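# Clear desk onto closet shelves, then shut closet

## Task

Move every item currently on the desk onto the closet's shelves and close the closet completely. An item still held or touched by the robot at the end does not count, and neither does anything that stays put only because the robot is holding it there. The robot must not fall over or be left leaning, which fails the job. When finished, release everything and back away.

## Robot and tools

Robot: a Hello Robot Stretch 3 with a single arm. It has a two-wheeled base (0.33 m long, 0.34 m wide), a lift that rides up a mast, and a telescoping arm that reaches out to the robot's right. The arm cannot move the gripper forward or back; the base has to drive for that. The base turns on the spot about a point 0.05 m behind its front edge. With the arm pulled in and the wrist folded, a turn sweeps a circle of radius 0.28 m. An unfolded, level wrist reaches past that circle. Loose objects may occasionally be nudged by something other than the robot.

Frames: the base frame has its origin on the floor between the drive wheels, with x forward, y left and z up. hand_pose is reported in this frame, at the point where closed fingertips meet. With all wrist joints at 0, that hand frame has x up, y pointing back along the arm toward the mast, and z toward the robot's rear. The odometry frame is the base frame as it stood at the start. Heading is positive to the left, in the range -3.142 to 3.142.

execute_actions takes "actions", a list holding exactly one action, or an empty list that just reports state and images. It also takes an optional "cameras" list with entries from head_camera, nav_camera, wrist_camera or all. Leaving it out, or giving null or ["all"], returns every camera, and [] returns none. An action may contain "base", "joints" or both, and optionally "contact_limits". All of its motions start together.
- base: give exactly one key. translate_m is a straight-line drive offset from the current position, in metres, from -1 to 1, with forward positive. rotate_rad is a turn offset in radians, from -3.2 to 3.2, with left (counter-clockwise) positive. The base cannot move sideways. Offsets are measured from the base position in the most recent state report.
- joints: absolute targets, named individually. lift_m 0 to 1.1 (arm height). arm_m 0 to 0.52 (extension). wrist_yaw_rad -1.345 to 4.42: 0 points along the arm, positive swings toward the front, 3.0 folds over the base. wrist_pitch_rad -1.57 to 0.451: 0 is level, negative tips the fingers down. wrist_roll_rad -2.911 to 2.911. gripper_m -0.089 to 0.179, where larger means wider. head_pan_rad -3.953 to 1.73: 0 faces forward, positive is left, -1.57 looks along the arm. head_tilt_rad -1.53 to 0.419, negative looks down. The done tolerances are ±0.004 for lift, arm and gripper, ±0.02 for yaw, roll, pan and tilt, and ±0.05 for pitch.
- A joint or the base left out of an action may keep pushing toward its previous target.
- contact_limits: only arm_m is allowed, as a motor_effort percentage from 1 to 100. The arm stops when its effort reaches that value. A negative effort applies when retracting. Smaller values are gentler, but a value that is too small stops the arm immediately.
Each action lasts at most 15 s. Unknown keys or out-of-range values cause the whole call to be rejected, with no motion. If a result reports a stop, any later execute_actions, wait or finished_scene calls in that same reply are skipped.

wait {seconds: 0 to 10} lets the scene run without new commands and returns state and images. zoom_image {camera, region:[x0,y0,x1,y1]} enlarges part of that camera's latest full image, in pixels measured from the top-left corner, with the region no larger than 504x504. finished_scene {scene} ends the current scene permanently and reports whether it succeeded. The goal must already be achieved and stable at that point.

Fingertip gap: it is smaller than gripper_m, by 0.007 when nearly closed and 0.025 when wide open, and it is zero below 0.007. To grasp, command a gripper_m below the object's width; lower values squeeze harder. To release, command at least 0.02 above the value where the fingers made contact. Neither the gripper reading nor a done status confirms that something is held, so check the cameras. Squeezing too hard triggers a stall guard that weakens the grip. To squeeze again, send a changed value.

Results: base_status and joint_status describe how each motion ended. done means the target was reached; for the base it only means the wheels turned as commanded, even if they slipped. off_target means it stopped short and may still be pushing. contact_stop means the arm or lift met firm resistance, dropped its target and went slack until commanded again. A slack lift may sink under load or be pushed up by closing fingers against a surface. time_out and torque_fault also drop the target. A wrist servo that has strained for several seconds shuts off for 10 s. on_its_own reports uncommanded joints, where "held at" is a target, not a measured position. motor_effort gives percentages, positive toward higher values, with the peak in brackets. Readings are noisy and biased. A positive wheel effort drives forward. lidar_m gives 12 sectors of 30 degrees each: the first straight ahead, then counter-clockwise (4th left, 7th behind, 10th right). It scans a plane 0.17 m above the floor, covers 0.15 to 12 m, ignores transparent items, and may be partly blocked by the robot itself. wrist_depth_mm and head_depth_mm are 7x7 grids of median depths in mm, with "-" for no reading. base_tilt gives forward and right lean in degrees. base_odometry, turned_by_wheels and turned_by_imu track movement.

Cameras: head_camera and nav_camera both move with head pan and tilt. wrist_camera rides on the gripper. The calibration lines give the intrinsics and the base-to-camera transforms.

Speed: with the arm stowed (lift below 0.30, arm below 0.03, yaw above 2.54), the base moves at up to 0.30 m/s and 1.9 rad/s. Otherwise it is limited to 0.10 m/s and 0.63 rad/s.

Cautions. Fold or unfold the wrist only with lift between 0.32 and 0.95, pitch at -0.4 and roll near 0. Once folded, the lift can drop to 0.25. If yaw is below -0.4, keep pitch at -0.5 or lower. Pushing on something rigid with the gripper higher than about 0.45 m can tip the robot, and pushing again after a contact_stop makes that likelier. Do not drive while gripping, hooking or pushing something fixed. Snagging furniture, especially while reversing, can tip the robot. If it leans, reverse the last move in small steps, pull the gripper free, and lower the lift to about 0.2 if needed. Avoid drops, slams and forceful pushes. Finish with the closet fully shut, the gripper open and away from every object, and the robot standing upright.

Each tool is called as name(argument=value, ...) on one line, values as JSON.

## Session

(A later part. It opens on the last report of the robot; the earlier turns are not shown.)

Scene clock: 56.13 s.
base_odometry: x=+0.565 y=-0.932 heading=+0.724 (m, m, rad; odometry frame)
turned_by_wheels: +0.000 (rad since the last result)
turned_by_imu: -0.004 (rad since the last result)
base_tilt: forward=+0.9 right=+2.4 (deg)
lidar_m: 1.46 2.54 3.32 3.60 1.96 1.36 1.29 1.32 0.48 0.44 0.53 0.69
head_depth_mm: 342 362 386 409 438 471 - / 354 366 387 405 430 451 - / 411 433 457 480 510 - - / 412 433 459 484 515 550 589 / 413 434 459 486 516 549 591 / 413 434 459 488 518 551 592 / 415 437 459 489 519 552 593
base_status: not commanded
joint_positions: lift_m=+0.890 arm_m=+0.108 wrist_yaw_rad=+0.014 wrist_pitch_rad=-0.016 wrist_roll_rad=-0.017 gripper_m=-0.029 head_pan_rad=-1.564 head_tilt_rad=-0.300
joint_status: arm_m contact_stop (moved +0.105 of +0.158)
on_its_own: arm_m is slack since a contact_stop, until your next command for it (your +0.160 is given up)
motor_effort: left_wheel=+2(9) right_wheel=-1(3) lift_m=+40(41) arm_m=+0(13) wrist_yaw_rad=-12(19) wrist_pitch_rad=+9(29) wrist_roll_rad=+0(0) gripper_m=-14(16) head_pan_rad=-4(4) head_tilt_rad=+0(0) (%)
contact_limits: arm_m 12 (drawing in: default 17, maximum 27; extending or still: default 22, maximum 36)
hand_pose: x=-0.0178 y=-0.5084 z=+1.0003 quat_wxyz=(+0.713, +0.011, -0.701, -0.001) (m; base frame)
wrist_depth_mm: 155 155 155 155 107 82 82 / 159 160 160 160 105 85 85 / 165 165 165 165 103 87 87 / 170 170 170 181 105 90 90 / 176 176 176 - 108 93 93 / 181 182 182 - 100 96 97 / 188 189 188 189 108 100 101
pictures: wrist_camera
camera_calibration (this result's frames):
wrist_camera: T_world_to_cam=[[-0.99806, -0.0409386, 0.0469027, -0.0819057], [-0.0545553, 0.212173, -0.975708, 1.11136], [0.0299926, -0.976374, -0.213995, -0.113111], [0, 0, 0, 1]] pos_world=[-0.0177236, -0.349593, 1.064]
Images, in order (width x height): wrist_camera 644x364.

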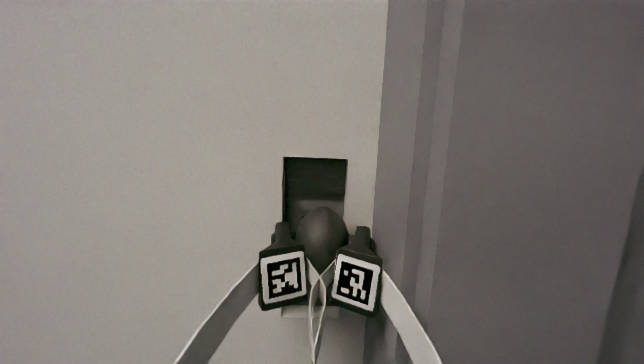

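execute_actions(actions=[{"base":{"translate_m":0.15},"joints":{"arm_m":0.11}}], cameras=["wrist_camera"])

Scene clock: 58.77 s.
base_odometry: x=+0.678 y=-0.833 heading=+0.724 (m, m, rad; odometry frame)
turned_by_wheels: +0.000 (rad since the last result)
turned_by_imu: -0.216 (rad since the last result)
base_tilt: forward=+0.9 right=+2.2 (deg)
lidar_m: 0.87 2.37 2.71 3.17 2.87 1.64 1.40 1.40 0.50 0.46 0.50 0.57
head_depth_mm: 359 380 404 434 468 504 - / 388 398 408 429 453 475 - / 415 438 464 491 517 - - / 406 429 452 479 508 541 579 / 398 420 442 467 496 528 565 / 390 410 432 456 483 514 549 / 382 402 422 445 471 501 534
base_status: done
joint_positions: lift_m=+0.890 arm_m=+0.109 wrist_yaw_rad=+0.006 wrist_pitch_rad=-0.019 wrist_roll_rad=-0.017 gripper_m=-0.029 head_pan_rad=-1.564 head_tilt_rad=-0.300
joint_status: all done
motor_effort: left_wheel=+2(8) right_wheel=+1(5) lift_m=+40(41) arm_m=+9(11) wrist_yaw_rad=-5(12) wrist_pitch_rad=+11(11) wrist_roll_rad=+0(0) gripper_m=-14(14) head_pan_rad=-4(4) head_tilt_rad=+0(1) (%)
hand_pose: x=-0.0199 y=-0.5095 z=+0.9995 quat_wxyz=(+0.713, +0.009, -0.701, -0.005) (m; base frame)
wrist_depth_mm: 136 142 150 158 136 98 102 / 140 146 154 164 137 100 105 / 144 150 159 168 137 104 110 / 148 154 165 184 137 107 114 / 153 160 169 - 138 112 120 / 157 164 173 - 128 115 143 / 162 170 184 194 145 120 152
pictures: wrist_camera
camera_calibration (this result's frames):
wrist_camera: T_world_to_cam=[[-0.998364, -0.0328124, 0.0468268, -0.0798196], [-0.0528212, 0.215683, -0.975034, 1.11184], [0.0218935, -0.975912, -0.217064, -0.11115], [0, 0, 0, 1]] pos_world=[-0.0185266, -0.350898, 1.0637]
Images, in order (width x height): wrist_camera 644x364.

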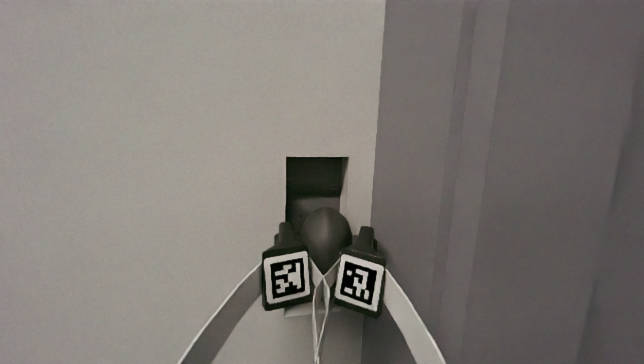

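execute_actions(actions=[{"joints":{"arm_m":0.0}}], cameras=[])

execute_actions(actions=[{"base":{"rotate_rad":0.22},"joints":{"wrist_pitch_rad":-0.4,"wrist_yaw_rad":2.9}}], cameras=[])

execute_actions(actions=[{"joints":{"lift_m":0.28}}], cameras=[])

execute_actions(actions=[{"base":{"translate_m":1.0}}], cameras=[])

execute_actions(actions=[{"base":{"translate_m":0.45},"joints":{"head_pan_rad":-2.0}}], cameras=["nav_camera"])

Scene clock: 61.17 s.
base_odometry: x=+0.678 y=-0.833 heading=+0.724 (m, m, rad; odometry frame)
turned_by_wheels: +0.000 (rad since the last result)
turned_by_imu: -0.001 (rad since the last result)
base_tilt: forward=+0.8 right=+2.2 (deg)
lidar_m: 0.87 2.38 2.72 3.18 2.87 1.64 1.41 1.40 0.50 0.46 0.49 0.57
head_depth_mm: 356 377 401 432 464 504 546 / 389 398 407 428 450 477 509 / 411 434 459 487 512 550 586 / 403 424 447 475 503 539 577 / 394 415 438 463 491 523 561 / 386 406 428 452 478 509 543 / 378 397 419 442 467 495 530
base_status: not commanded
joint_positions: lift_m=+0.890 arm_m=+0.002 wrist_yaw_rad=+0.000 wrist_pitch_rad=-0.019 wrist_roll_rad=-0.017 gripper_m=-0.029 head_pan_rad=-1.564 head_tilt_rad=-0.300
joint_status: all done
joint sent to its limit — the command would take arm_m past its lower limit, so that joint was sent only as far as its limit.
motor_effort: left_wheel=+2(4) right_wheel=-1(4) lift_m=+40(40) arm_m=-2(7) wrist_yaw_rad=+0(5) wrist_pitch_rad=+11(11) wrist_roll_rad=+0(0) gripper_m=-13(13) head_pan_rad=-4(4) head_tilt_rad=+0(0) (%)
hand_pose: x=-0.0213 y=-0.4031 z=+0.9995 quat_wxyz=(+0.713, +0.007, -0.701, -0.007) (m; base frame)
wrist_depth_mm: 216 225 238 253 200 219 235 / 221 232 245 262 204 227 245 / 227 238 254 271 212 236 256 / 234 246 261 284 220 246 266 / 241 254 269 - 225 255 278 / 248 262 275 - 233 266 290 / 258 271 293 307 243 279 -
pictures: none
No camera images: the call's "cameras" was empty. Leave "cameras" out to get every camera's image.

Scene clock: 63.60 s.
base_odometry: x=+0.678 y=-0.833 heading=+0.944 (m, m, rad; odometry frame)
turned_by_wheels: +0.220 (rad since the last result)
turned_by_imu: +0.219 (rad since the last result)
base_tilt: forward=+0.8 right=+2.3 (deg)
lidar_m: 1.38 2.44 3.18 3.62 2.13 1.48 1.40 1.44 0.46 0.49 0.50 0.66
head_depth_mm: 392 412 436 460 485 520 535 / 392 414 436 462 490 527 560 / 393 414 438 462 492 523 561 / 394 416 439 464 492 525 563 / 395 416 439 465 494 527 564 / 395 418 440 465 495 527 565 / 396 417 441 467 496 529 568
base_status: done
joint_positions: lift_m=+0.890 arm_m=+0.002 wrist_yaw_rad=+2.897 wrist_pitch_rad=-0.413 wrist_roll_rad=-0.017 gripper_m=-0.029 head_pan_rad=-1.564 head_tilt_rad=-0.300
joint_status: all done
motor_effort: left_wheel=-2(4) right_wheel=+1(6) lift_m=+41(40) arm_m=-2(2) wrist_yaw_rad=+2(3) wrist_pitch_rad=+8(10) wrist_roll_rad=+0(0) gripper_m=-15(13) head_pan_rad=-4(4) head_tilt_rad=+0(1) (%)
hand_pose: x=+0.0331 y=+0.0710 z=+0.9035 quat_wxyz=(+0.228, +0.699, +0.062, +0.675) (m; base frame)
wrist_depth_mm: - - - - - - - / - - - - - - - / - - - - - - - / - - - - - - - / - - - - - - - / - - - - - - - / - - - - - - -
pictures: none
No camera images: the call's "cameras" was empty. Leave "cameras" out to get every camera's image.

Scene clock: 69.97 s.
base_odometry: x=+0.678 y=-0.833 heading=+0.944 (m, m, rad; odometry frame)
turned_by_wheels: +0.000 (rad since the last result)
turned_by_imu: -0.001 (rad since the last result)
base_tilt: forward=+0.7 right=+2.4 (deg)
lidar_m: 1.38 2.42 3.19 3.63 2.12 1.48 1.40 1.44 0.46 0.49 0.50 0.66
head_depth_mm: 391 411 435 460 483 520 535 / 391 412 435 460 490 521 558 / 393 413 436 461 490 522 559 / 394 414 437 463 491 523 561 / 394 415 438 463 491 524 561 / 395 416 438 464 494 526 564 / 396 416 439 464 494 528 566
base_status: not commanded
joint_positions: lift_m=+0.280 arm_m=+0.002 wrist_yaw_rad=+2.898 wrist_pitch_rad=-0.415 wrist_roll_rad=-0.017 gripper_m=-0.029 head_pan_rad=-1.564 head_tilt_rad=-0.300
joint_status: all done
motor_effort: left_wheel=-1(1) right_wheel=+2(3) lift_m=+26(33) arm_m=-2(2) wrist_yaw_rad=+2(3) wrist_pitch_rad=+9(9) wrist_roll_rad=+0(0) gripper_m=-14(13) head_pan_rad=-4(4) head_tilt_rad=+0(0) (%)
hand_pose: x=+0.0330 y=+0.0708 z=+0.2937 quat_wxyz=(+0.229, +0.698, +0.063, +0.675) (m; base frame)
wrist_depth_mm: - - - - - - - / - - - - - - - / 930 - 946 964 961 984 986 / 726 - 728 737 751 752 755 / 592 - 593 - 602 615 609 / 498 499 516 - 510 515 516 / - - - 438 440 444 447
pictures: none
No camera images: the call's "cameras" was empty. Leave "cameras" out to get every camera's image.

Scene clock: 74.90 s.
base_odometry: x=+1.264 y=-0.022 heading=+0.944 (m, m, rad; odometry frame)
turned_by_wheels: +0.000 (rad since the last result)
turned_by_imu: -0.001 (rad since the last result)
base_tilt: forward=+0.7 right=+2.4 (deg)
lidar_m: 1.37 1.40 1.83 3.67 3.34 2.55 2.40 0.58 0.41 0.38 0.39 0.48
head_depth_mm: 297 312 329 349 370 395 424 / 297 313 330 349 371 395 424 / 298 313 331 350 372 397 424 / 298 314 332 351 372 397 425 / 299 315 332 351 373 398 426 / 299 315 332 352 374 399 428 / 300 316 334 353 375 400 429
base_status: done
joint_positions: lift_m=+0.280 arm_m=+0.002 wrist_yaw_rad=+2.898 wrist_pitch_rad=-0.415 wrist_roll_rad=-0.017 gripper_m=-0.029 head_pan_rad=-1.564 head_tilt_rad=-0.300
joint_status: not commanded
motor_effort: left_wheel=-1(5) right_wheel=+2(7) lift_m=+26(26) arm_m=-2(2) wrist_yaw_rad=+2(2) wrist_pitch_rad=+9(9) wrist_roll_rad=+0(0) gripper_m=-13(13) head_pan_rad=-3(4) head_tilt_rad=+0(0) (%)
hand_pose: x=+0.0329 y=+0.0708 z=+0.2936 quat_wxyz=(+0.228, +0.698, +0.063, +0.675) (m; base frame)
wrist_depth_mm: - - - - - - - / - - - - - - - / 919 - 932 965 961 998 991 / 716 - 731 738 743 748 761 / 585 - 593 - 608 610 619 / 494 504 521 - 510 509 519 / - - - 436 436 441 448
pictures: none
No camera images: the call's "cameras" was empty. Leave "cameras" out to get every camera's image.

Scene clock: 78.07 s.
base_odometry: x=+1.528 y=+0.342 heading=+0.944 (m, m, rad; odometry frame)
turned_by_wheels: +0.000 (rad since the last result)
turned_by_imu: -0.001 (rad since the last result)
base_tilt: forward=+0.8 right=+2.4 (deg)
lidar_m: 0.92 0.94 1.23 2.93 3.81 3.04 1.68 0.54 0.34 0.34 0.35 0.98
head_depth_mm: 352 374 398 426 460 498 544 / 334 354 376 401 431 463 502 / 318 336 356 379 405 433 467 / 305 320 338 358 381 406 440 / - - 292 308 326 347 370 / - - 288 305 322 343 366 / - - 284 293 309 327 346
base_status: done
joint_positions: lift_m=+0.280 arm_m=+0.002 wrist_yaw_rad=+2.898 wrist_pitch_rad=-0.415 wrist_roll_rad=-0.017 gripper_m=-0.029 head_pan_rad=-1.993 head_tilt_rad=-0.300
joint_status: all done
motor_effort: left_wheel=-2(6) right_wheel=+2(9) lift_m=+26(26) arm_m=-2(2) wrist_yaw_rad=+2(2) wrist_pitch_rad=+9(9) wrist_roll_rad=+0(0) gripper_m=-13(14) head_pan_rad=-4(40) head_tilt_rad=+0(1) (%)
hand_pose: x=+0.0329 y=+0.0708 z=+0.2936 quat_wxyz=(+0.228, +0.698, +0.063, +0.675) (m; base frame)
wrist_depth_mm: - - - - - - 872 / - - - - - - 894 / 919 - 957 948 976 973 875 / 716 - 729 738 746 753 757 / 586 - 591 - 601 611 614 / 497 500 519 - 513 509 519 / - - - 440 441 445 450
pictures: nav_camera (sideways: a quarter turn counterclockwise sets it upright)
camera_calibration (this result's frames):
nav_camera: T_world_to_cam=[[-0.132074, -0.235337, 0.962898, -1.20502], [-0.884634, 0.466228, -0.00739101, 0.0731092], [-0.447191, -0.852788, -0.269764, 0.317289], [0, 0, 0, 1]] pos_world=[0.047411, -0.0470913, 1.24645]
Images, in order (width x height): nav_camera 672x504.

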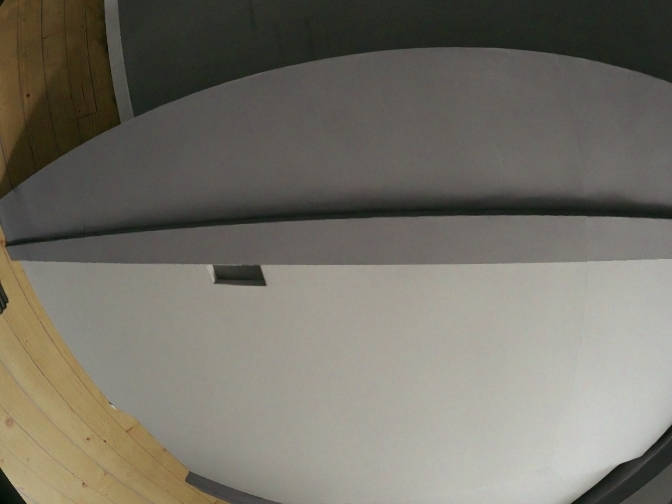

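execute_actions(actions=[{"base":{"translate_m":0.1}}], cameras=[])

execute_actions(actions=[{"base":{"rotate_rad":-1.57},"joints":{"head_pan_rad":-0.7}}], cameras=[])

execute_actions(actions=[{"base":{"translate_m":-0.1},"joints":{"lift_m":0.89}}], cameras=[])

execute_actions(actions=[{"joints":{"wrist_yaw_rad":1.57,"wrist_pitch_rad":0.0}}], cameras=["nav_camera","wrist_camera"])

Scene clock: 80.03 s.
base_odometry: x=+1.587 y=+0.423 heading=+0.944 (m, m, rad; odometry frame)
turned_by_wheels: +0.000 (rad since the last result)
turned_by_imu: +0.000 (rad since the last result)
base_tilt: forward=+0.7 right=+2.5 (deg)
lidar_m: 0.82 0.84 1.10 2.60 3.81 3.16 1.77 0.53 0.35 0.34 1.10 0.87
head_depth_mm: 345 367 391 419 450 488 533 / 295 313 334 357 417 462 492 / 290 304 321 340 361 386 414 / 284 297 314 332 354 377 406 / - 285 299 316 335 356 380 / - - 287 301 318 337 358 / - - - 290 310 352 1141
base_status: done
joint_positions: lift_m=+0.280 arm_m=+0.002 wrist_yaw_rad=+2.898 wrist_pitch_rad=-0.415 wrist_roll_rad=-0.017 gripper_m=-0.029 head_pan_rad=-1.993 head_tilt_rad=-0.300
joint_status: not commanded
motor_effort: left_wheel=-1(7) right_wheel=+3(9) lift_m=+26(26) arm_m=-2(2) wrist_yaw_rad=+1(2) wrist_pitch_rad=+9(8) wrist_roll_rad=+0(0) gripper_m=-13(12) head_pan_rad=-4(4) head_tilt_rad=+1(0) (%)
hand_pose: x=+0.0329 y=+0.0708 z=+0.2936 quat_wxyz=(+0.228, +0.698, +0.063, +0.675) (m; base frame)
wrist_depth_mm: - - - - - - 772 / - - - - - - 793 / 922 - 947 957 957 954 800 / 719 - 732 738 748 745 741 / 586 - 598 - 610 609 616 / 496 496 519 - 507 512 517 / - - - 438 443 442 445
pictures: none
No camera images: the call's "cameras" was empty. Leave "cameras" out to get every camera's image.

Scene clock: 82.20 s.
base_odometry: x=+1.587 y=+0.423 heading=-0.626 (m, m, rad; odometry frame)
turned_by_wheels: -1.570 (rad since the last result)
turned_by_imu: -1.557 (rad since the last result)
base_tilt: forward=+0.7 right=+2.3 (deg)
lidar_m: 0.33 1.09 0.87 0.82 0.84 1.11 2.65 3.54 3.13 1.77 0.53 0.35
head_depth_mm: 481 517 557 606 665 735 827 / 431 460 492 530 573 624 688 / 391 414 440 470 505 544 590 / 358 377 398 422 450 483 517 / 297 312 328 346 366 389 415 / 283 295 310 326 345 366 389 / - 286 294 307 322 339 356
base_status: done
joint_positions: lift_m=+0.280 arm_m=+0.002 wrist_yaw_rad=+2.898 wrist_pitch_rad=-0.415 wrist_roll_rad=-0.017 gripper_m=-0.029 head_pan_rad=-0.707 head_tilt_rad=-0.300
joint_status: all done
motor_effort: left_wheel=+3(12) right_wheel=-2(7) lift_m=+26(26) arm_m=-2(2) wrist_yaw_rad=+2(1) wrist_pitch_rad=+9(9) wrist_roll_rad=+0(0) gripper_m=-12(12) head_pan_rad=+5(58) head_tilt_rad=+1(0) (%)
hand_pose: x=+0.0329 y=+0.0708 z=+0.2936 quat_wxyz=(+0.228, +0.698, +0.063, +0.675) (m; base frame)
wrist_depth_mm: - 753 775 821 879 944 - / 743 808 838 915 958 - - / 798 - 896 921 967 981 964 / 718 - 733 743 747 759 763 / 586 - 598 - 604 613 609 / 498 498 522 - 506 513 517 / - - - 438 441 444 448
pictures: none
No camera images: the call's "cameras" was empty. Leave "cameras" out to get every camera's image.

Scene clock: 88.57 s.
base_odometry: x=+1.506 y=+0.482 heading=-0.626 (m, m, rad; odometry frame)
turned_by_wheels: +0.000 (rad since the last result)
turned_by_imu: +0.000 (rad since the last result)
base_tilt: forward=+0.9 right=+2.4 (deg)
lidar_m: 0.44 1.20 0.86 0.82 0.84 1.10 2.63 3.43 3.15 2.96 0.68 0.46
head_depth_mm: 636 682 738 798 881 972 1094 / 569 607 649 699 755 824 909 / 517 547 582 622 668 719 781 / 472 499 527 558 595 636 682 / 435 457 481 509 541 570 609 / 375 392 411 430 453 479 510 / 352 369 387 407 427 453 477
base_status: done
joint_positions: lift_m=+0.890 arm_m=+0.002 wrist_yaw_rad=+2.898 wrist_pitch_rad=-0.415 wrist_roll_rad=-0.017 gripper_m=-0.029 head_pan_rad=-0.707 head_tilt_rad=-0.300
joint_status: all done
motor_effort: left_wheel=+3(9) right_wheel=-2(7) lift_m=+43(43) arm_m=-2(2) wrist_yaw_rad=+1(1) wrist_pitch_rad=+9(9) wrist_roll_rad=+0(0) gripper_m=-13(14) head_pan_rad=+5(5) head_tilt_rad=+0(1) (%)
hand_pose: x=+0.0328 y=+0.0708 z=+0.9029 quat_wxyz=(+0.228, +0.698, +0.063, +0.675) (m; base frame)
wrist_depth_mm: - 739 774 818 896 939 - / 739 805 840 909 969 - - / 804 - 922 980 - - - / 861 - 1000 - - - - / 948 - - - - - - / - - - - - - - / - - - - - - -
pictures: none
No camera images: the call's "cameras" was empty. Leave "cameras" out to get every camera's image.

Scene clock: 90.23 s.
base_odometry: x=+1.506 y=+0.482 heading=-0.626 (m, m, rad; odometry frame)
turned_by_wheels: +0.000 (rad since the last result)
turned_by_imu: +0.000 (rad since the last result)
base_tilt: forward=+0.8 right=+2.2 (deg)
lidar_m: 0.44 1.20 0.86 0.82 0.84 1.10 2.63 3.46 3.13 2.96 0.68 0.46
head_depth_mm: 637 684 738 799 878 969 1088 / 569 607 648 700 758 824 909 / 516 548 581 622 665 718 779 / 472 498 526 559 595 636 683 / 436 457 480 507 542 570 609 / 375 392 411 430 452 479 510 / 352 369 387 407 429 454 478
base_status: not commanded
joint_positions: lift_m=+0.890 arm_m=+0.002 wrist_yaw_rad=+1.573 wrist_pitch_rad=-0.024 wrist_roll_rad=-0.017 gripper_m=-0.029 head_pan_rad=-0.707 head_tilt_rad=-0.300
joint_status: all done
motor_effort: left_wheel=+3(3) right_wheel=-1(1) lift_m=+43(43) arm_m=-2(2) wrist_yaw_rad=-2(2) wrist_pitch_rad=+14(14) wrist_roll_rad=+0(0) gripper_m=-13(14) head_pan_rad=+5(5) head_tilt_rad=+0(1) (%)
hand_pose: x=+0.2342 y=-0.1469 z=+0.9981 quat_wxyz=(+0.510, +0.502, -0.489, +0.499) (m; base frame)
wrist_depth_mm: - - 340 338 340 356 356 / - - 354 351 364 369 367 / - - 366 360 374 383 382 / - - 374 374 396 392 395 / - - 391 - 404 406 407 / - - 405 - 422 422 421 / - - 419 414 434 434 440
pictures: nav_camera (sideways: a quarter turn counterclockwise sets it upright), wrist_camera
camera_calibration (this result's frames):
nav_camera: T_world_to_cam=[[0.188765, -0.19286, 0.962898, -1.20698], [-0.69594, -0.718062, -0.00739099, 0.0719582], [0.692846, -0.668724, -0.269764, 0.310335], [0, 0, 0, 1]] pos_world=[0.0628992, 0.0264206, 1.24645]
wrist_camera: T_world_to_cam=[[0.0289712, -0.998489, 0.0467018, -0.196458], [-0.220793, -0.0519598, -0.973936, 1.04462], [0.97489, 0.0179047, -0.221965, 0.164517], [0, 0, 0, 1]] pos_world=[0.0759513, -0.144829, 1.06309]
Images, in order (width x height): nav_camera 672x504, wrist_camera 644x364.

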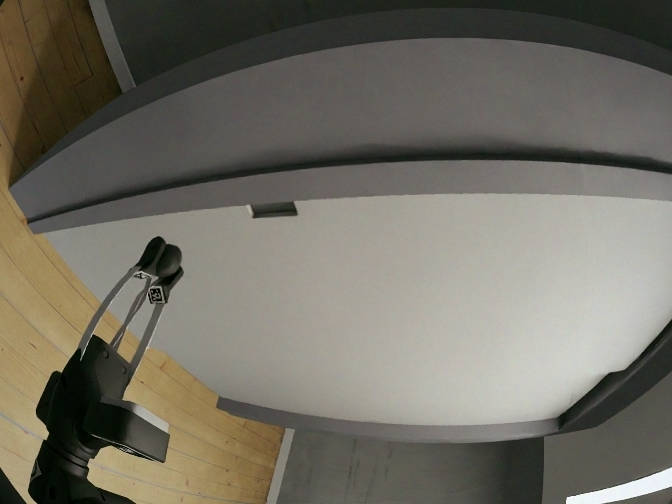

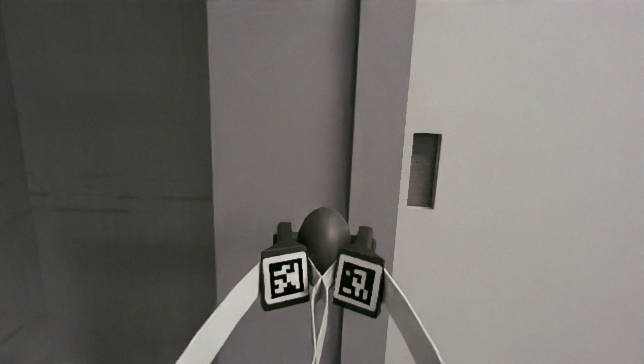

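execute_actions(actions=[{"base":{"translate_m":0.2},"joints":{"arm_m":0.125}}], cameras=["wrist_camera"])

Scene clock: 93.70 s.
base_odometry: x=+1.668 y=+0.364 heading=-0.626 (m, m, rad; odometry frame)
turned_by_wheels: +0.000 (rad since the last result)
turned_by_imu: +0.000 (rad since the last result)
base_tilt: forward=+0.8 right=+2.4 (deg)
lidar_m: 0.23 0.99 0.87 0.83 0.85 1.11 2.66 3.63 3.13 1.48 0.38 0.25
head_depth_mm: 327 351 379 411 450 499 560 / 294 312 334 360 389 424 469 / - 290 308 328 345 369 402 / - - - - - 288 301 / - - - - - - 292 / - - - - - - - / - - - - - - -
base_status: done
joint_positions: lift_m=+0.890 arm_m=+0.125 wrist_yaw_rad=+1.571 wrist_pitch_rad=-0.024 wrist_roll_rad=-0.017 gripper_m=-0.029 head_pan_rad=-0.707 head_tilt_rad=-0.300
joint_status: all done
motor_effort: left_wheel=+3(7) right_wheel=-3(2) lift_m=+44(43) arm_m=+2(1) wrist_yaw_rad=-1(2) wrist_pitch_rad=+14(14) wrist_roll_rad=+0(0) gripper_m=-13(14) head_pan_rad=+5(4) head_tilt_rad=+0(1) (%)
hand_pose: x=+0.2342 y=-0.2696 z=+0.9981 quat_wxyz=(+0.510, +0.502, -0.489, +0.498) (m; base frame)
wrist_depth_mm: 159 146 159 175 176 176 177 / 164 151 164 181 181 182 182 / 169 156 170 186 187 189 188 / 174 162 175 204 193 194 194 / 180 167 180 - 201 200 202 / 187 173 174 - 207 208 208 / 194 180 201 215 214 216 217
pictures: wrist_camera
camera_calibration (this result's frames):
wrist_camera: T_world_to_cam=[[0.0277191, -0.998524, 0.0467107, -0.318709], [-0.220539, -0.0516861, -0.974008, 1.03842], [0.974984, 0.0166971, -0.221646, 0.166057], [0, 0, 0, 1]] pos_world=[0.0759429, -0.26734, 1.06312]
Images, in order (width x height): wrist_camera 644x364.

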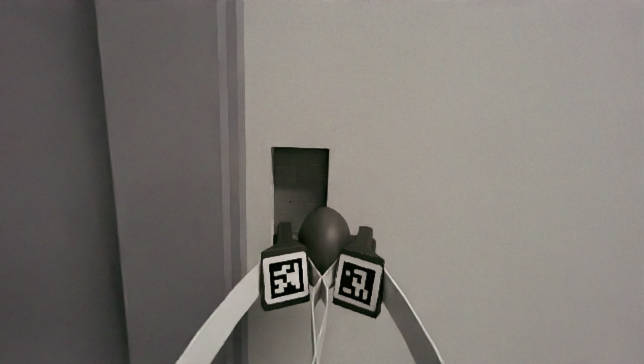

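execute_actions(actions=[{"joints":{"arm_m":0.112}}], cameras=[])

execute_actions(actions=[{"base":{"translate_m":0.025}}], cameras=[])

execute_actions(actions=[{"joints":{"arm_m":0.5},"contact_limits":{"arm_m":36}}], cameras=["wrist_camera","nav_camera"])

Scene clock: 94.73 s.
base_odometry: x=+1.668 y=+0.364 heading=-0.626 (m, m, rad; odometry frame)
turned_by_wheels: +0.000 (rad since the last result)
turned_by_imu: +0.000 (rad since the last result)
base_tilt: forward=+0.8 right=+2.3 (deg)
lidar_m: 0.23 0.99 0.88 0.83 0.85 1.11 2.66 3.64 3.14 1.48 0.38 0.25
head_depth_mm: 326 351 378 411 451 499 560 / 295 312 335 359 389 424 468 / - 290 309 328 346 369 400 / - - - - - 288 301 / - - - - - - 292 / - - - - - - - / - - - - - - -
base_status: not commanded
joint_positions: lift_m=+0.890 arm_m=+0.112 wrist_yaw_rad=+1.571 wrist_pitch_rad=-0.024 wrist_roll_rad=-0.017 gripper_m=-0.029 head_pan_rad=-0.707 head_tilt_rad=-0.300
joint_status: all done
motor_effort: left_wheel=+3(3) right_wheel=-1(2) lift_m=+43(43) arm_m=-2(2) wrist_yaw_rad=-1(1) wrist_pitch_rad=+14(14) wrist_roll_rad=+0(0) gripper_m=-14(14) head_pan_rad=+5(5) head_tilt_rad=+0(1) (%)
hand_pose: x=+0.2342 y=-0.2571 z=+0.9981 quat_wxyz=(+0.510, +0.502, -0.489, +0.498) (m; base frame)
wrist_depth_mm: 158 147 147 175 175 175 175 / 163 152 151 180 181 181 182 / 168 157 156 186 186 187 187 / 174 172 162 202 192 193 194 / 180 178 167 - 199 200 201 / 186 184 172 - 207 207 207 / 193 192 180 213 214 216 215
pictures: none
No camera images: the call's "cameras" was empty. Leave "cameras" out to get every camera's image.

Scene clock: 95.83 s.
base_odometry: x=+1.688 y=+0.350 heading=-0.626 (m, m, rad; odometry frame)
turned_by_wheels: -0.001 (rad since the last result)
turned_by_imu: -0.001 (rad since the last result)
base_tilt: forward=+0.8 right=+2.3 (deg)
lidar_m: 0.21 0.97 0.88 0.83 0.85 1.12 2.66 3.67 3.12 1.36 0.29 0.22
head_depth_mm: 295 314 339 369 404 448 504 / - 288 302 322 349 380 421 / - - - - - 337 296 / - - - - - - - / - - - - - - - / - - - - - - - / - - - - - - -
base_status: done
joint_positions: lift_m=+0.890 arm_m=+0.112 wrist_yaw_rad=+1.574 wrist_pitch_rad=-0.025 wrist_roll_rad=-0.017 gripper_m=-0.029 head_pan_rad=-0.707 head_tilt_rad=-0.300
joint_status: not commanded
motor_effort: left_wheel=-3(6) right_wheel=+18(19) lift_m=+43(43) arm_m=-3(3) wrist_yaw_rad=-3(4) wrist_pitch_rad=+14(14) wrist_roll_rad=+0(0) gripper_m=-14(12) head_pan_rad=+5(5) head_tilt_rad=+0(1) (%)
hand_pose: x=+0.2342 y=-0.2564 z=+0.9980 quat_wxyz=(+0.510, +0.503, -0.488, +0.499) (m; base frame)
wrist_depth_mm: 137 124 126 155 154 155 156 / 141 128 130 159 159 160 160 / 145 132 134 165 165 165 166 / 150 136 139 182 171 170 171 / 155 141 143 - 176 177 178 / 161 147 146 - 183 183 184 / 167 153 169 189 190 190 191
pictures: none
No camera images: the call's "cameras" was empty. Leave "cameras" out to get every camera's image.

Scene clock: 99.90 s.
base_odometry: x=+1.688 y=+0.350 heading=-0.626 (m, m, rad; odometry frame)
turned_by_wheels: +0.001 (rad since the last result)
turned_by_imu: +0.001 (rad since the last result)
base_tilt: forward=+0.8 right=+2.4 (deg)
lidar_m: 0.21 0.97 0.87 0.83 0.85 1.12 2.66 3.67 3.12 1.12 0.29 0.22
head_depth_mm: 1417 1504 1622 1397 1292 1360 1423 / 1286 1369 1450 1102 1289 1254 1384 / - - - - - 939 298 / - - - - - - - / - - - - - - - / - - - - - - - / - - - - - - -
base_status: not commanded
joint_positions: lift_m=+0.890 arm_m=+0.500 wrist_yaw_rad=+1.571 wrist_pitch_rad=-0.023 wrist_roll_rad=-0.017 gripper_m=-0.029 head_pan_rad=-0.707 head_tilt_rad=-0.300
joint_status: all done
motor_effort: left_wheel=+2(8) right_wheel=+0(18) lift_m=+43(43) arm_m=+2(1) wrist_yaw_rad=+0(45) wrist_pitch_rad=+13(15) wrist_roll_rad=+0(0) gripper_m=-14(18) head_pan_rad=+4(5) head_tilt_rad=+0(0) (%)
contact_limits: arm_m 36 (drawing in: default 17, maximum 27; extending or still: default 22, maximum 36)
hand_pose: x=+0.2343 y=-0.6447 z=+0.9985 quat_wxyz=(+0.510, +0.501, -0.489, +0.499) (m; base frame)
wrist_depth_mm: 378 172 172 173 173 173 173 / 591 177 177 178 178 178 179 / 535 183 183 184 184 185 185 / 622 198 189 189 190 191 192 / 634 201 196 - 196 198 198 / 620 205 201 - 203 204 205 / 610 209 210 210 211 212 212
pictures: nav_camera (sideways: a quarter turn counterclockwise sets it upright), wrist_camera
camera_calibration (this result's frames):
nav_camera: T_world_to_cam=[[0.188783, -0.192842, 0.962898, -1.20698], [-0.695872, -0.718128, -0.007391, 0.0719578], [0.692909, -0.668659, -0.269764, 0.310334], [0, 0, 0, 1]] pos_world=[0.0628967, 0.0264259, 1.24645]
wrist_camera: T_world_to_cam=[[0.0272824, -0.998534, 0.0467426, -0.693205], [-0.219391, -0.0516011, -0.974271, 1.01941], [0.975255, 0.0163256, -0.220477, 0.170888], [0, 0, 0, 1]] pos_world=[0.0759022, -0.642376, 1.06326]
Images, in order (width x height): nav_camera 672x504, wrist_camera 644x364.

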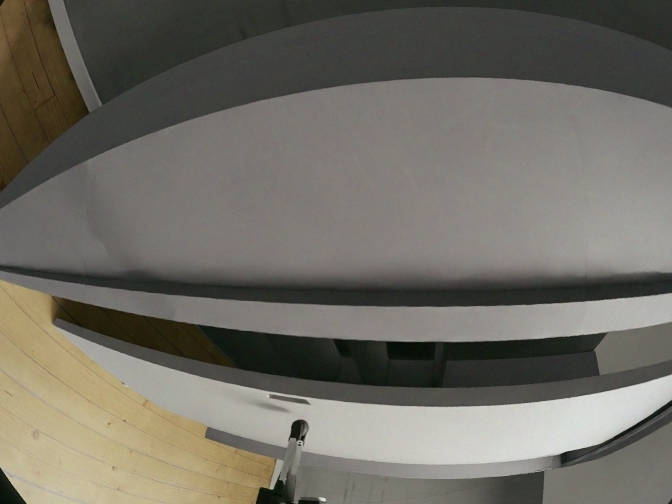

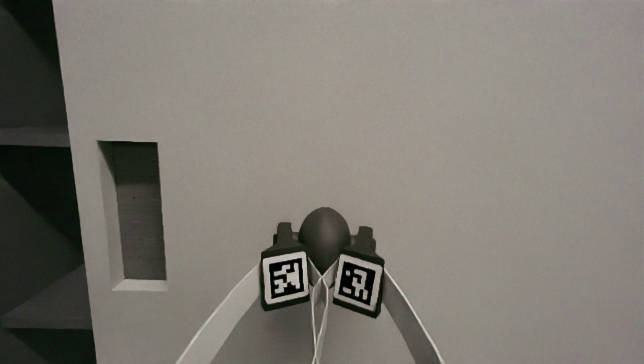

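execute_actions(actions=[{"base":{"translate_m":-0.12},"joints":{"arm_m":0.0,"wrist_pitch_rad":-0.4}}], cameras=[])

execute_actions(actions=[{"joints":{"wrist_yaw_rad":2.9}}], cameras=[])

execute_actions(actions=[{"base":{"rotate_rad":3.1},"joints":{"lift_m":0.28,"head_pan_rad":0,"head_tilt_rad":-0.3}}], cameras=["nav_camera"])

Scene clock: 104.93 s.
base_odometry: x=+1.591 y=+0.420 heading=-0.626 (m, m, rad; odometry frame)
turned_by_wheels: +0.000 (rad since the last result)
turned_by_imu: +0.000 (rad since the last result)
base_tilt: forward=+0.8 right=+2.4 (deg)
lidar_m: 0.33 1.09 0.87 0.82 0.84 1.10 2.66 3.57 3.13 1.77 0.62 0.35
head_depth_mm: 496 521 552 594 654 720 806 / 1426 1516 1595 1232 1149 670 718 / 1286 1367 1454 1232 1281 1305 1462 / 1178 1243 1319 1093 1282 1201 1155 / 292 306 322 340 360 382 407 / - 290 304 322 340 360 383 / - 284 290 302 317 333 351
base_status: done
joint_positions: lift_m=+0.890 arm_m=+0.002 wrist_yaw_rad=+1.571 wrist_pitch_rad=-0.414 wrist_roll_rad=-0.017 gripper_m=-0.029 head_pan_rad=-0.707 head_tilt_rad=-0.300
joint_status: all done
joint sent to its limit — the command would take arm_m past its lower limit, so that joint was sent only as far as its limit.
motor_effort: left_wheel=+2(3) right_wheel=-1(5) lift_m=+43(43) arm_m=-2(2) wrist_yaw_rad=+0(1) wrist_pitch_rad=+8(12) wrist_roll_rad=+0(0) gripper_m=-14(13) head_pan_rad=+5(4) head_tilt_rad=+0(1) (%)
hand_pose: x=+0.2035 y=-0.1474 z=+0.9033 quat_wxyz=(+0.596, +0.589, -0.381, +0.392) (m; base frame)
wrist_depth_mm: 916 893 233 233 220 933 921 / 997 978 254 253 244 998 973 / - - 278 278 271 741 758 / - - 305 307 - - - / - - 344 - 867 917 883 / - - - - - - 437 / - - 468 441 - - 486
pictures: none
No camera images: the call's "cameras" was empty. Leave "cameras" out to get every camera's image.

Scene clock: 106.60 s.
base_odometry: x=+1.591 y=+0.420 heading=-0.626 (m, m, rad; odometry frame)
turned_by_wheels: +0.000 (rad since the last result)
turned_by_imu: +0.000 (rad since the last result)
base_tilt: forward=+0.8 right=+2.4 (deg)
lidar_m: 0.33 1.09 0.87 0.82 0.84 1.11 2.65 3.54 3.13 1.78 0.63 0.35
head_depth_mm: 496 523 553 597 658 724 815 / 1428 1517 1607 1230 1152 674 716 / 1285 1370 1455 1232 1282 1299 1467 / 1178 1244 1313 1091 1284 1198 1157 / 292 306 322 340 360 381 408 / - 290 304 322 340 360 383 / - 284 290 302 316 333 351
base_status: not commanded
joint_positions: lift_m=+0.890 arm_m=+0.002 wrist_yaw_rad=+2.897 wrist_pitch_rad=-0.414 wrist_roll_rad=-0.017 gripper_m=-0.029 head_pan_rad=-0.707 head_tilt_rad=-0.300
joint_status: all done
motor_effort: left_wheel=+2(2) right_wheel=-1(1) lift_m=+43(43) arm_m=-2(2) wrist_yaw_rad=+3(3) wrist_pitch_rad=+8(8) wrist_roll_rad=+0(0) gripper_m=-13(12) head_pan_rad=+4(5) head_tilt_rad=+0(0) (%)
hand_pose: x=+0.0331 y=+0.0709 z=+0.9033 quat_wxyz=(+0.228, +0.699, +0.062, +0.675) (m; base frame)
wrist_depth_mm: - 747 787 822 891 951 987 / 735 807 859 898 965 - - / 802 - 940 998 - - - / 877 - - - - - - / 948 - - - - - - / - - - - - - - / - - - - - - -
pictures: none
No camera images: the call's "cameras" was empty. Leave "cameras" out to get every camera's image.

Scene clock: 112.97 s.
base_odometry: x=+1.591 y=+0.420 heading=+2.474 (m, m, rad; odometry frame)
turned_by_wheels: +3.100 (rad since the last result)
turned_by_imu: +3.083 (rad since the last result)
base_tilt: forward=+0.9 right=+2.3 (deg)
lidar_m: 2.36 3.56 3.18 2.95 0.63 0.35 0.33 1.08 0.88 0.82 0.84 1.07
head_depth_mm: 2147 2127 2154 2138 2139 1901 1507 / 2913 3101 3096 3068 2641 1976 1525 / 3272 3450 3669 3801 2805 1971 1510 / 3296 3447 3646 3831 2807 1973 1508 / 3258 3387 3667 3794 2801 1978 1515 / 3266 3377 3608 3751 2824 1941 1499 / 3245 3361 3584 3758 2775 1947 1506
base_status: done
joint_positions: lift_m=+0.280 arm_m=+0.002 wrist_yaw_rad=+2.898 wrist_pitch_rad=-0.415 wrist_roll_rad=-0.017 gripper_m=-0.029 head_pan_rad=-0.007 head_tilt_rad=-0.300
joint_status: all done
motor_effort: left_wheel=-1(6) right_wheel=+3(5) lift_m=+26(35) arm_m=-2(2) wrist_yaw_rad=+2(3) wrist_pitch_rad=+9(9) wrist_roll_rad=+0(0) gripper_m=-13(14) head_pan_rad=+5(52) head_tilt_rad=+1(0) (%)
hand_pose: x=+0.0330 y=+0.0708 z=+0.2937 quat_wxyz=(+0.229, +0.698, +0.063, +0.675) (m; base frame)
wrist_depth_mm: - - - - - - - / 631 - - - - - - / 642 - 946 963 953 981 - / 640 - 729 737 750 753 763 / 582 - 597 - 601 608 620 / 498 501 516 - 511 510 519 / - - - 438 438 445 448
pictures: nav_camera (sideways: a quarter turn counterclockwise sets it upright)
camera_calibration (this result's frames):
nav_camera: T_world_to_cam=[[0.268619, -0.0259046, 0.962898, -1.20747], [-0.0697051, -0.99754, -0.007391, 0.0681381], [0.960721, -0.0651336, -0.269764, 0.3087], [0, 0, 0, 1]] pos_world=[0.0325224, 0.0567984, 1.24645]
Images, in order (width x height): nav_camera 672x504.

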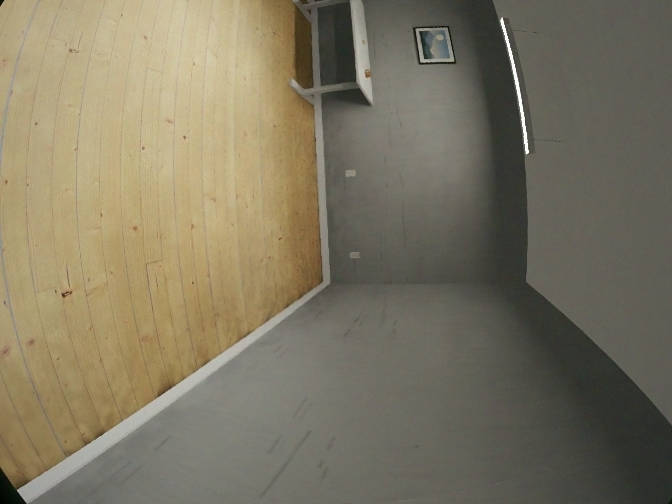

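execute_actions(actions=[{"base":{"rotate_rad":0.35}}], cameras=[])

execute_actions(actions=[{"base":{"translate_m":1.0}}], cameras=[])

execute_actions(actions=[{"base":{"translate_m":1.0}}], cameras=[])

execute_actions(actions=[{"base":{"translate_m":0.5}}], cameras=[])

execute_actions(actions=[{"base":{"rotate_rad":1.22},"joints":{"head_pan_rad":-1.2,"head_tilt_rad":-0.6}}], cameras=["nav_camera","head_camera"])

Scene clock: 114.53 s.
base_odometry: x=+1.591 y=+0.420 heading=+2.824 (m, m, rad; odometry frame)
turned_by_wheels: +0.350 (rad since the last result)
turned_by_imu: +0.347 (rad since the last result)
base_tilt: forward=+0.8 right=+2.3 (deg)
lidar_m: 3.54 3.43 2.95 0.70 0.37 0.33 1.07 0.96 0.82 0.82 0.95 1.63
head_depth_mm: 3069 3231 3393 3556 2826 2008 1516 / 3212 3367 3513 3708 2836 1989 1521 / 3310 3517 3685 3812 2859 1987 1513 / 3388 3627 3763 - 2845 1974 1516 / 3180 3787 3981 - 2811 1959 1511 / 3211 3874 - - 2799 1951 1509 / 3486 - - - 2726 1955 1502
base_status: done
joint_positions: lift_m=+0.280 arm_m=+0.002 wrist_yaw_rad=+2.898 wrist_pitch_rad=-0.415 wrist_roll_rad=-0.017 gripper_m=-0.029 head_pan_rad=-0.007 head_tilt_rad=-0.300
joint_status: not commanded
motor_effort: left_wheel=-1(9) right_wheel=+2(7) lift_m=+26(25) arm_m=-2(2) wrist_yaw_rad=+2(2) wrist_pitch_rad=+9(9) wrist_roll_rad=+0(0) gripper_m=-12(14) head_pan_rad=+4(4) head_tilt_rad=+0(0) (%)
hand_pose: x=+0.0330 y=+0.0708 z=+0.2937 quat_wxyz=(+0.228, +0.698, +0.063, +0.675) (m; base frame)
wrist_depth_mm: - 667 - - - - - / - 706 - - - - - / 927 - 895 954 974 988 985 / 715 - 741 759 742 747 752 / 394 - 597 - 606 613 610 / 402 503 526 - 514 514 517 / - - - 437 439 443 441
pictures: none
No camera images: the call's "cameras" was empty. Leave "cameras" out to get every camera's image.

Scene clock: 119.47 s.
base_odometry: x=+0.641 y=+0.732 heading=+2.824 (m, m, rad; odometry frame)
turned_by_wheels: +0.000 (rad since the last result)
turned_by_imu: -0.001 (rad since the last result)
base_tilt: forward=+0.8 right=+2.3 (deg)
lidar_m: 2.54 3.14 2.71 2.71 1.53 1.34 1.29 1.25 1.07 1.07 1.24 2.12
head_depth_mm: 2290 2393 2493 2646 2705 1984 1515 / 2368 2454 2560 2724 2808 1972 1525 / 2431 2564 2696 2834 2832 1986 1512 / 2524 2648 2796 2968 2850 1976 1513 / 2599 2734 2913 2986 2710 1961 1507 / 2683 2834 3038 3179 2799 1948 1506 / 2787 2962 3152 3302 2780 1964 1514
base_status: done
joint_positions: lift_m=+0.280 arm_m=+0.002 wrist_yaw_rad=+2.898 wrist_pitch_rad=-0.415 wrist_roll_rad=-0.017 gripper_m=-0.029 head_pan_rad=-0.007 head_tilt_rad=-0.300
joint_status: not commanded
motor_effort: left_wheel=-1(6) right_wheel=+2(9) lift_m=+26(26) arm_m=-2(2) wrist_yaw_rad=+2(2) wrist_pitch_rad=+9(9) wrist_roll_rad=+0(0) gripper_m=-14(13) head_pan_rad=+5(4) head_tilt_rad=+1(0) (%)
hand_pose: x=+0.0329 y=+0.0708 z=+0.2936 quat_wxyz=(+0.228, +0.698, +0.063, +0.675) (m; base frame)
wrist_depth_mm: - - - - - - - / - - - - - - - / 921 - 951 964 967 984 990 / 717 - 735 738 748 759 761 / 588 - 595 - 605 611 614 / 499 497 524 - 513 513 514 / - - - 436 437 442 443
pictures: none
No camera images: the call's "cameras" was empty. Leave "cameras" out to get every camera's image.

Scene clock: 124.40 s.
base_odometry: x=-0.309 y=+1.045 heading=+2.824 (m, m, rad; odometry frame)
turned_by_wheels: +0.000 (rad since the last result)
turned_by_imu: -0.001 (rad since the last result)
base_tilt: forward=+0.8 right=+2.3 (deg)
lidar_m: 1.77 1.57 2.44 2.43 2.65 2.29 2.28 1.54 1.33 1.32 1.52 1.77
head_depth_mm: 1457 1520 1598 1680 1778 1839 1516 / 1502 1574 1657 1740 1844 1895 1522 / 1554 1633 1713 1794 1917 1968 1512 / 1604 1693 1774 1900 1997 1965 1506 / 1669 1759 1851 1941 2081 1967 1516 / 1727 1814 1913 1986 1676 1787 1504 / 1788 1888 2017 2056 1526 1959 1503
base_status: done
joint_positions: lift_m=+0.280 arm_m=+0.002 wrist_yaw_rad=+2.898 wrist_pitch_rad=-0.415 wrist_roll_rad=-0.017 gripper_m=-0.029 head_pan_rad=-0.007 head_tilt_rad=-0.300
joint_status: not commanded
motor_effort: left_wheel=-1(5) right_wheel=+3(6) lift_m=+26(26) arm_m=-2(2) wrist_yaw_rad=+2(2) wrist_pitch_rad=+9(9) wrist_roll_rad=+0(0) gripper_m=-14(13) head_pan_rad=+5(4) head_tilt_rad=+0(0) (%)
hand_pose: x=+0.0329 y=+0.0708 z=+0.2936 quat_wxyz=(+0.228, +0.698, +0.063, +0.675) (m; base frame)
wrist_depth_mm: - - - - - - - / - - - - - - - / 913 - 957 960 968 980 979 / 732 - 731 741 752 750 763 / 584 - 601 - 610 617 619 / 500 495 521 - 509 516 516 / - - - 440 439 440 445
pictures: none
No camera images: the call's "cameras" was empty. Leave "cameras" out to get every camera's image.

Scene clock: 127.73 s.
base_odometry: x=-0.784 y=+1.201 heading=+2.824 (m, m, rad; odometry frame)
turned_by_wheels: +0.000 (rad since the last result)
turned_by_imu: -0.001 (rad since the last result)
base_tilt: forward=+0.8 right=+2.4 (deg)
lidar_m: 1.28 1.11 2.16 2.31 2.68 2.78 2.77 1.69 1.45 1.45 1.50 1.28
head_depth_mm: 1039 1092 1140 1205 1266 1341 1410 / 1073 1128 1180 1246 1318 1397 1455 / 1107 1165 1222 1296 1381 1448 1495 / 1148 1207 1270 1352 1422 1526 1509 / 1184 1253 1318 1396 1495 1595 1509 / 1237 1299 1378 1457 1431 1682 1503 / 1281 1343 1437 1531 1246 1665 1270
base_status: done
joint_positions: lift_m=+0.280 arm_m=+0.002 wrist_yaw_rad=+2.898 wrist_pitch_rad=-0.415 wrist_roll_rad=-0.017 gripper_m=-0.029 head_pan_rad=-0.007 head_tilt_rad=-0.300
joint_status: not commanded
motor_effort: left_wheel=-1(4) right_wheel=+1(8) lift_m=+26(26) arm_m=-2(2) wrist_yaw_rad=+2(1) wrist_pitch_rad=+9(9) wrist_roll_rad=+0(0) gripper_m=-13(12) head_pan_rad=+5(4) head_tilt_rad=+0(1) (%)
hand_pose: x=+0.0329 y=+0.0708 z=+0.2936 quat_wxyz=(+0.228, +0.698, +0.063, +0.675) (m; base frame)
wrist_depth_mm: - - - - - - - / - - - - - - - / 912 - 921 964 951 970 978 / 713 - 737 734 744 759 761 / 590 - 594 - 608 605 615 / 498 501 521 - 510 510 515 / - - - 440 441 442 447
pictures: none
No camera images: the call's "cameras" was empty. Leave "cameras" out to get every camera's image.

Scene clock: 129.93 s.
base_odometry: x=-0.784 y=+1.201 heading=-2.239 (m, m, rad; odometry frame)
turned_by_wheels: +1.220 (rad since the last result)
turned_by_imu: +1.210 (rad since the last result)
base_tilt: forward=+0.8 right=+2.3 (deg)
lidar_m: 2.30 2.35 2.98 2.77 2.30 1.55 1.45 1.47 1.38 1.28 1.30 1.11
head_depth_mm: 1005 1101 1217 1362 1536 1471 1219 / 1044 1147 1269 1422 1612 1468 1218 / 1082 1190 1325 1497 1664 1474 1225 / 1120 1235 1385 1566 1720 1471 1223 / 1162 1291 1431 1642 1797 1464 1225 / 1207 1351 1465 1724 1770 1473 1227 / 1258 1406 1505 1134 1715 1431 1226
base_status: done
joint_positions: lift_m=+0.280 arm_m=+0.002 wrist_yaw_rad=+2.898 wrist_pitch_rad=-0.415 wrist_roll_rad=-0.017 gripper_m=-0.029 head_pan_rad=-1.193 head_tilt_rad=-0.593
joint_status: all done
motor_effort: left_wheel=-1(7) right_wheel=+2(7) lift_m=+26(27) arm_m=-2(2) wrist_yaw_rad=+1(2) wrist_pitch_rad=+9(9) wrist_roll_rad=+0(0) gripper_m=-12(13) head_pan_rad=-4(58) head_tilt_rad=-3(30) (%)
hand_pose: x=+0.0329 y=+0.0708 z=+0.2936 quat_wxyz=(+0.228, +0.698, +0.063, +0.675) (m; base frame)
wrist_depth_mm: - - - - - - - / - - - - - - - / 926 - 929 950 975 977 - / 716 - 728 746 738 746 758 / 589 - 599 - 605 613 614 / 497 502 519 - 508 514 515 / - - - 439 440 441 445
pictures: head_camera (sideways: a quarter turn clockwise sets it upright), nav_camera (sideways: a quarter turn counterclockwise sets it upright)
camera_calibration (this result's frames):
head_camera: T_world_to_cam=[[-0.208846, 0.491876, -0.845247, 1.12031], [0.912427, 0.409046, 0.0125912, -0.0189801], [0.351938, -0.768596, -0.534228, 0.648493], [0, 0, 0, 1]] pos_world=[0.0230607, -0.0448588, 1.29362]
nav_camera: T_world_to_cam=[[0.175211, -0.506438, 0.844288, -1.05213], [-0.950524, -0.310454, 0.0110353, 0.0495229], [0.256524, -0.80445, -0.535776, 0.659161], [0, 0, 0, 1]] pos_world=[0.0623275, 0.0127971, 1.24092]
Images, in order (width x height): head_camera 896x504, nav_camera 672x504.

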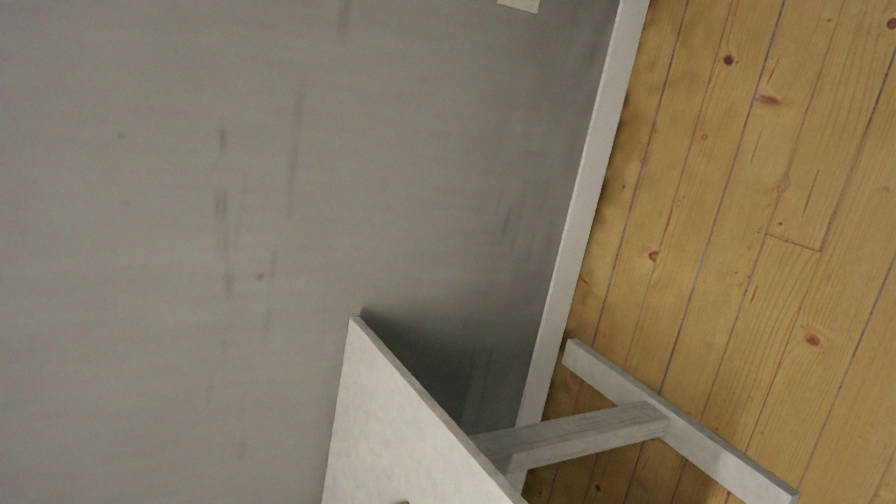

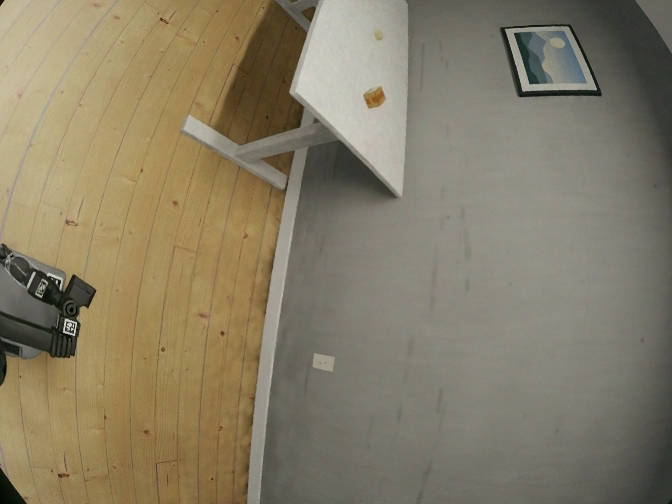

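execute_actions(actions=[{"base":{"translate_m":0.9},"joints":{"head_pan_rad":-1.57,"head_tilt_rad":-0.7}}], cameras=["nav_camera","head_camera"])

Scene clock: 134.70 s.
base_odometry: x=-1.342 y=+0.495 heading=-2.240 (m, m, rad; odometry frame)
turned_by_wheels: +0.000 (rad since the last result)
turned_by_imu: -0.001 (rad since the last result)
base_tilt: forward=+0.8 right=+2.3 (deg)
lidar_m: 1.40 1.44 1.85 2.85 2.91 2.51 2.35 1.90 1.27 0.74 1.21 1.32
head_depth_mm: 979 1104 1263 1464 754 1276 1166 / 979 1107 1237 924 732 1274 1162 / 980 1100 1194 926 734 1244 1135 / 980 1097 1199 895 737 1279 1169 / 974 1098 1203 928 735 1278 1171 / 973 1095 1200 931 738 1277 1172 / 970 1093 1200 937 739 1275 1171
base_status: done
joint_positions: lift_m=+0.280 arm_m=+0.002 wrist_yaw_rad=+2.898 wrist_pitch_rad=-0.415 wrist_roll_rad=-0.017 gripper_m=-0.029 head_pan_rad=-1.563 head_tilt_rad=-0.691
joint_status: all done
motor_effort: left_wheel=-1(7) right_wheel=+2(8) lift_m=+26(26) arm_m=-2(3) wrist_yaw_rad=+2(2) wrist_pitch_rad=+9(9) wrist_roll_rad=+0(0) gripper_m=-13(13) head_pan_rad=-4(36) head_tilt_rad=-4(15) (%)
hand_pose: x=+0.0329 y=+0.0708 z=+0.2936 quat_wxyz=(+0.228, +0.698, +0.063, +0.675) (m; base frame)
wrist_depth_mm: - - - - - - - / - - - - - - - / 928 - 932 969 969 969 - / 715 - 741 736 743 760 768 / 586 - 596 - 612 608 619 / 495 499 521 - 509 507 517 / - - - 440 443 437 449
pictures: head_camera (sideways: a quarter turn clockwise sets it upright), nav_camera (sideways: a quarter turn counterclockwise sets it upright)
camera_calibration (this result's frames):
head_camera: T_world_to_cam=[[-0.0173733, 0.614412, -0.788794, 1.04554], [0.998618, 0.0497995, 0.0167954, -0.0249774], [0.0496008, -0.787412, -0.614428, 0.754675], [0, 0, 0, 1]] pos_world=[0.00567487, -0.046908, 1.28883]
nav_camera: T_world_to_cam=[[-0.0192522, -0.61572, 0.78773, -0.977209], [-0.998445, 0.0530707, 0.01708, 0.0419474], [-0.0523219, -0.786176, -0.615784, 0.765132], [0, 0, 0, 1]] pos_world=[0.0631019, -0.00238468, 1.24022]
Images, in order (width x height): head_camera 896x504, nav_camera 672x504.

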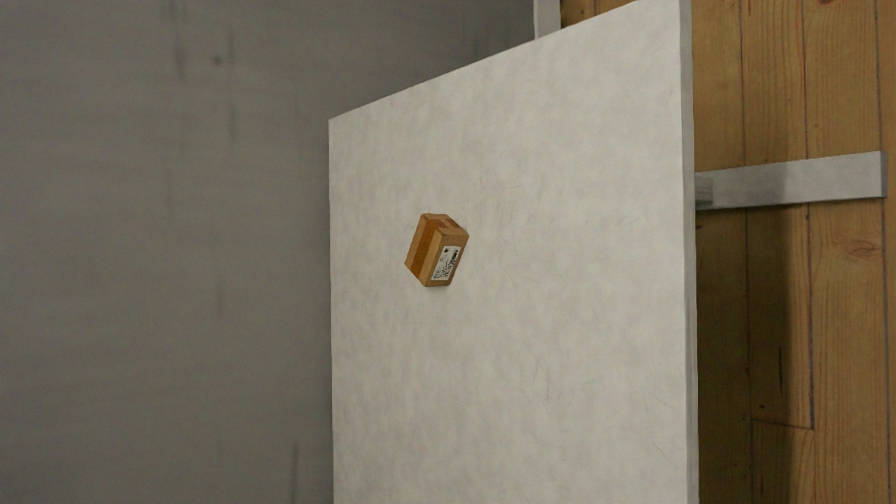

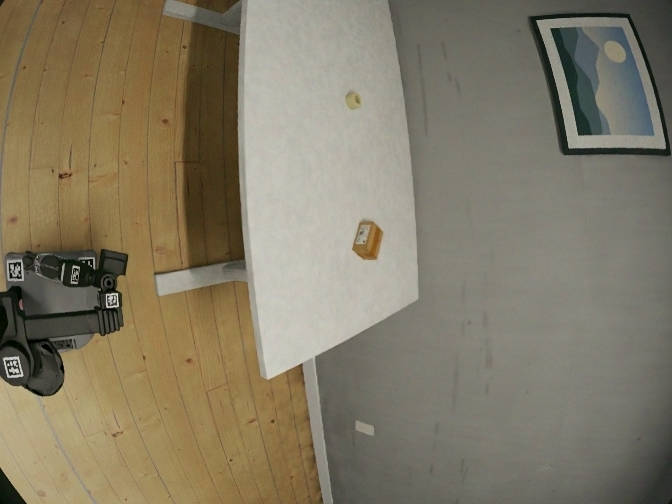

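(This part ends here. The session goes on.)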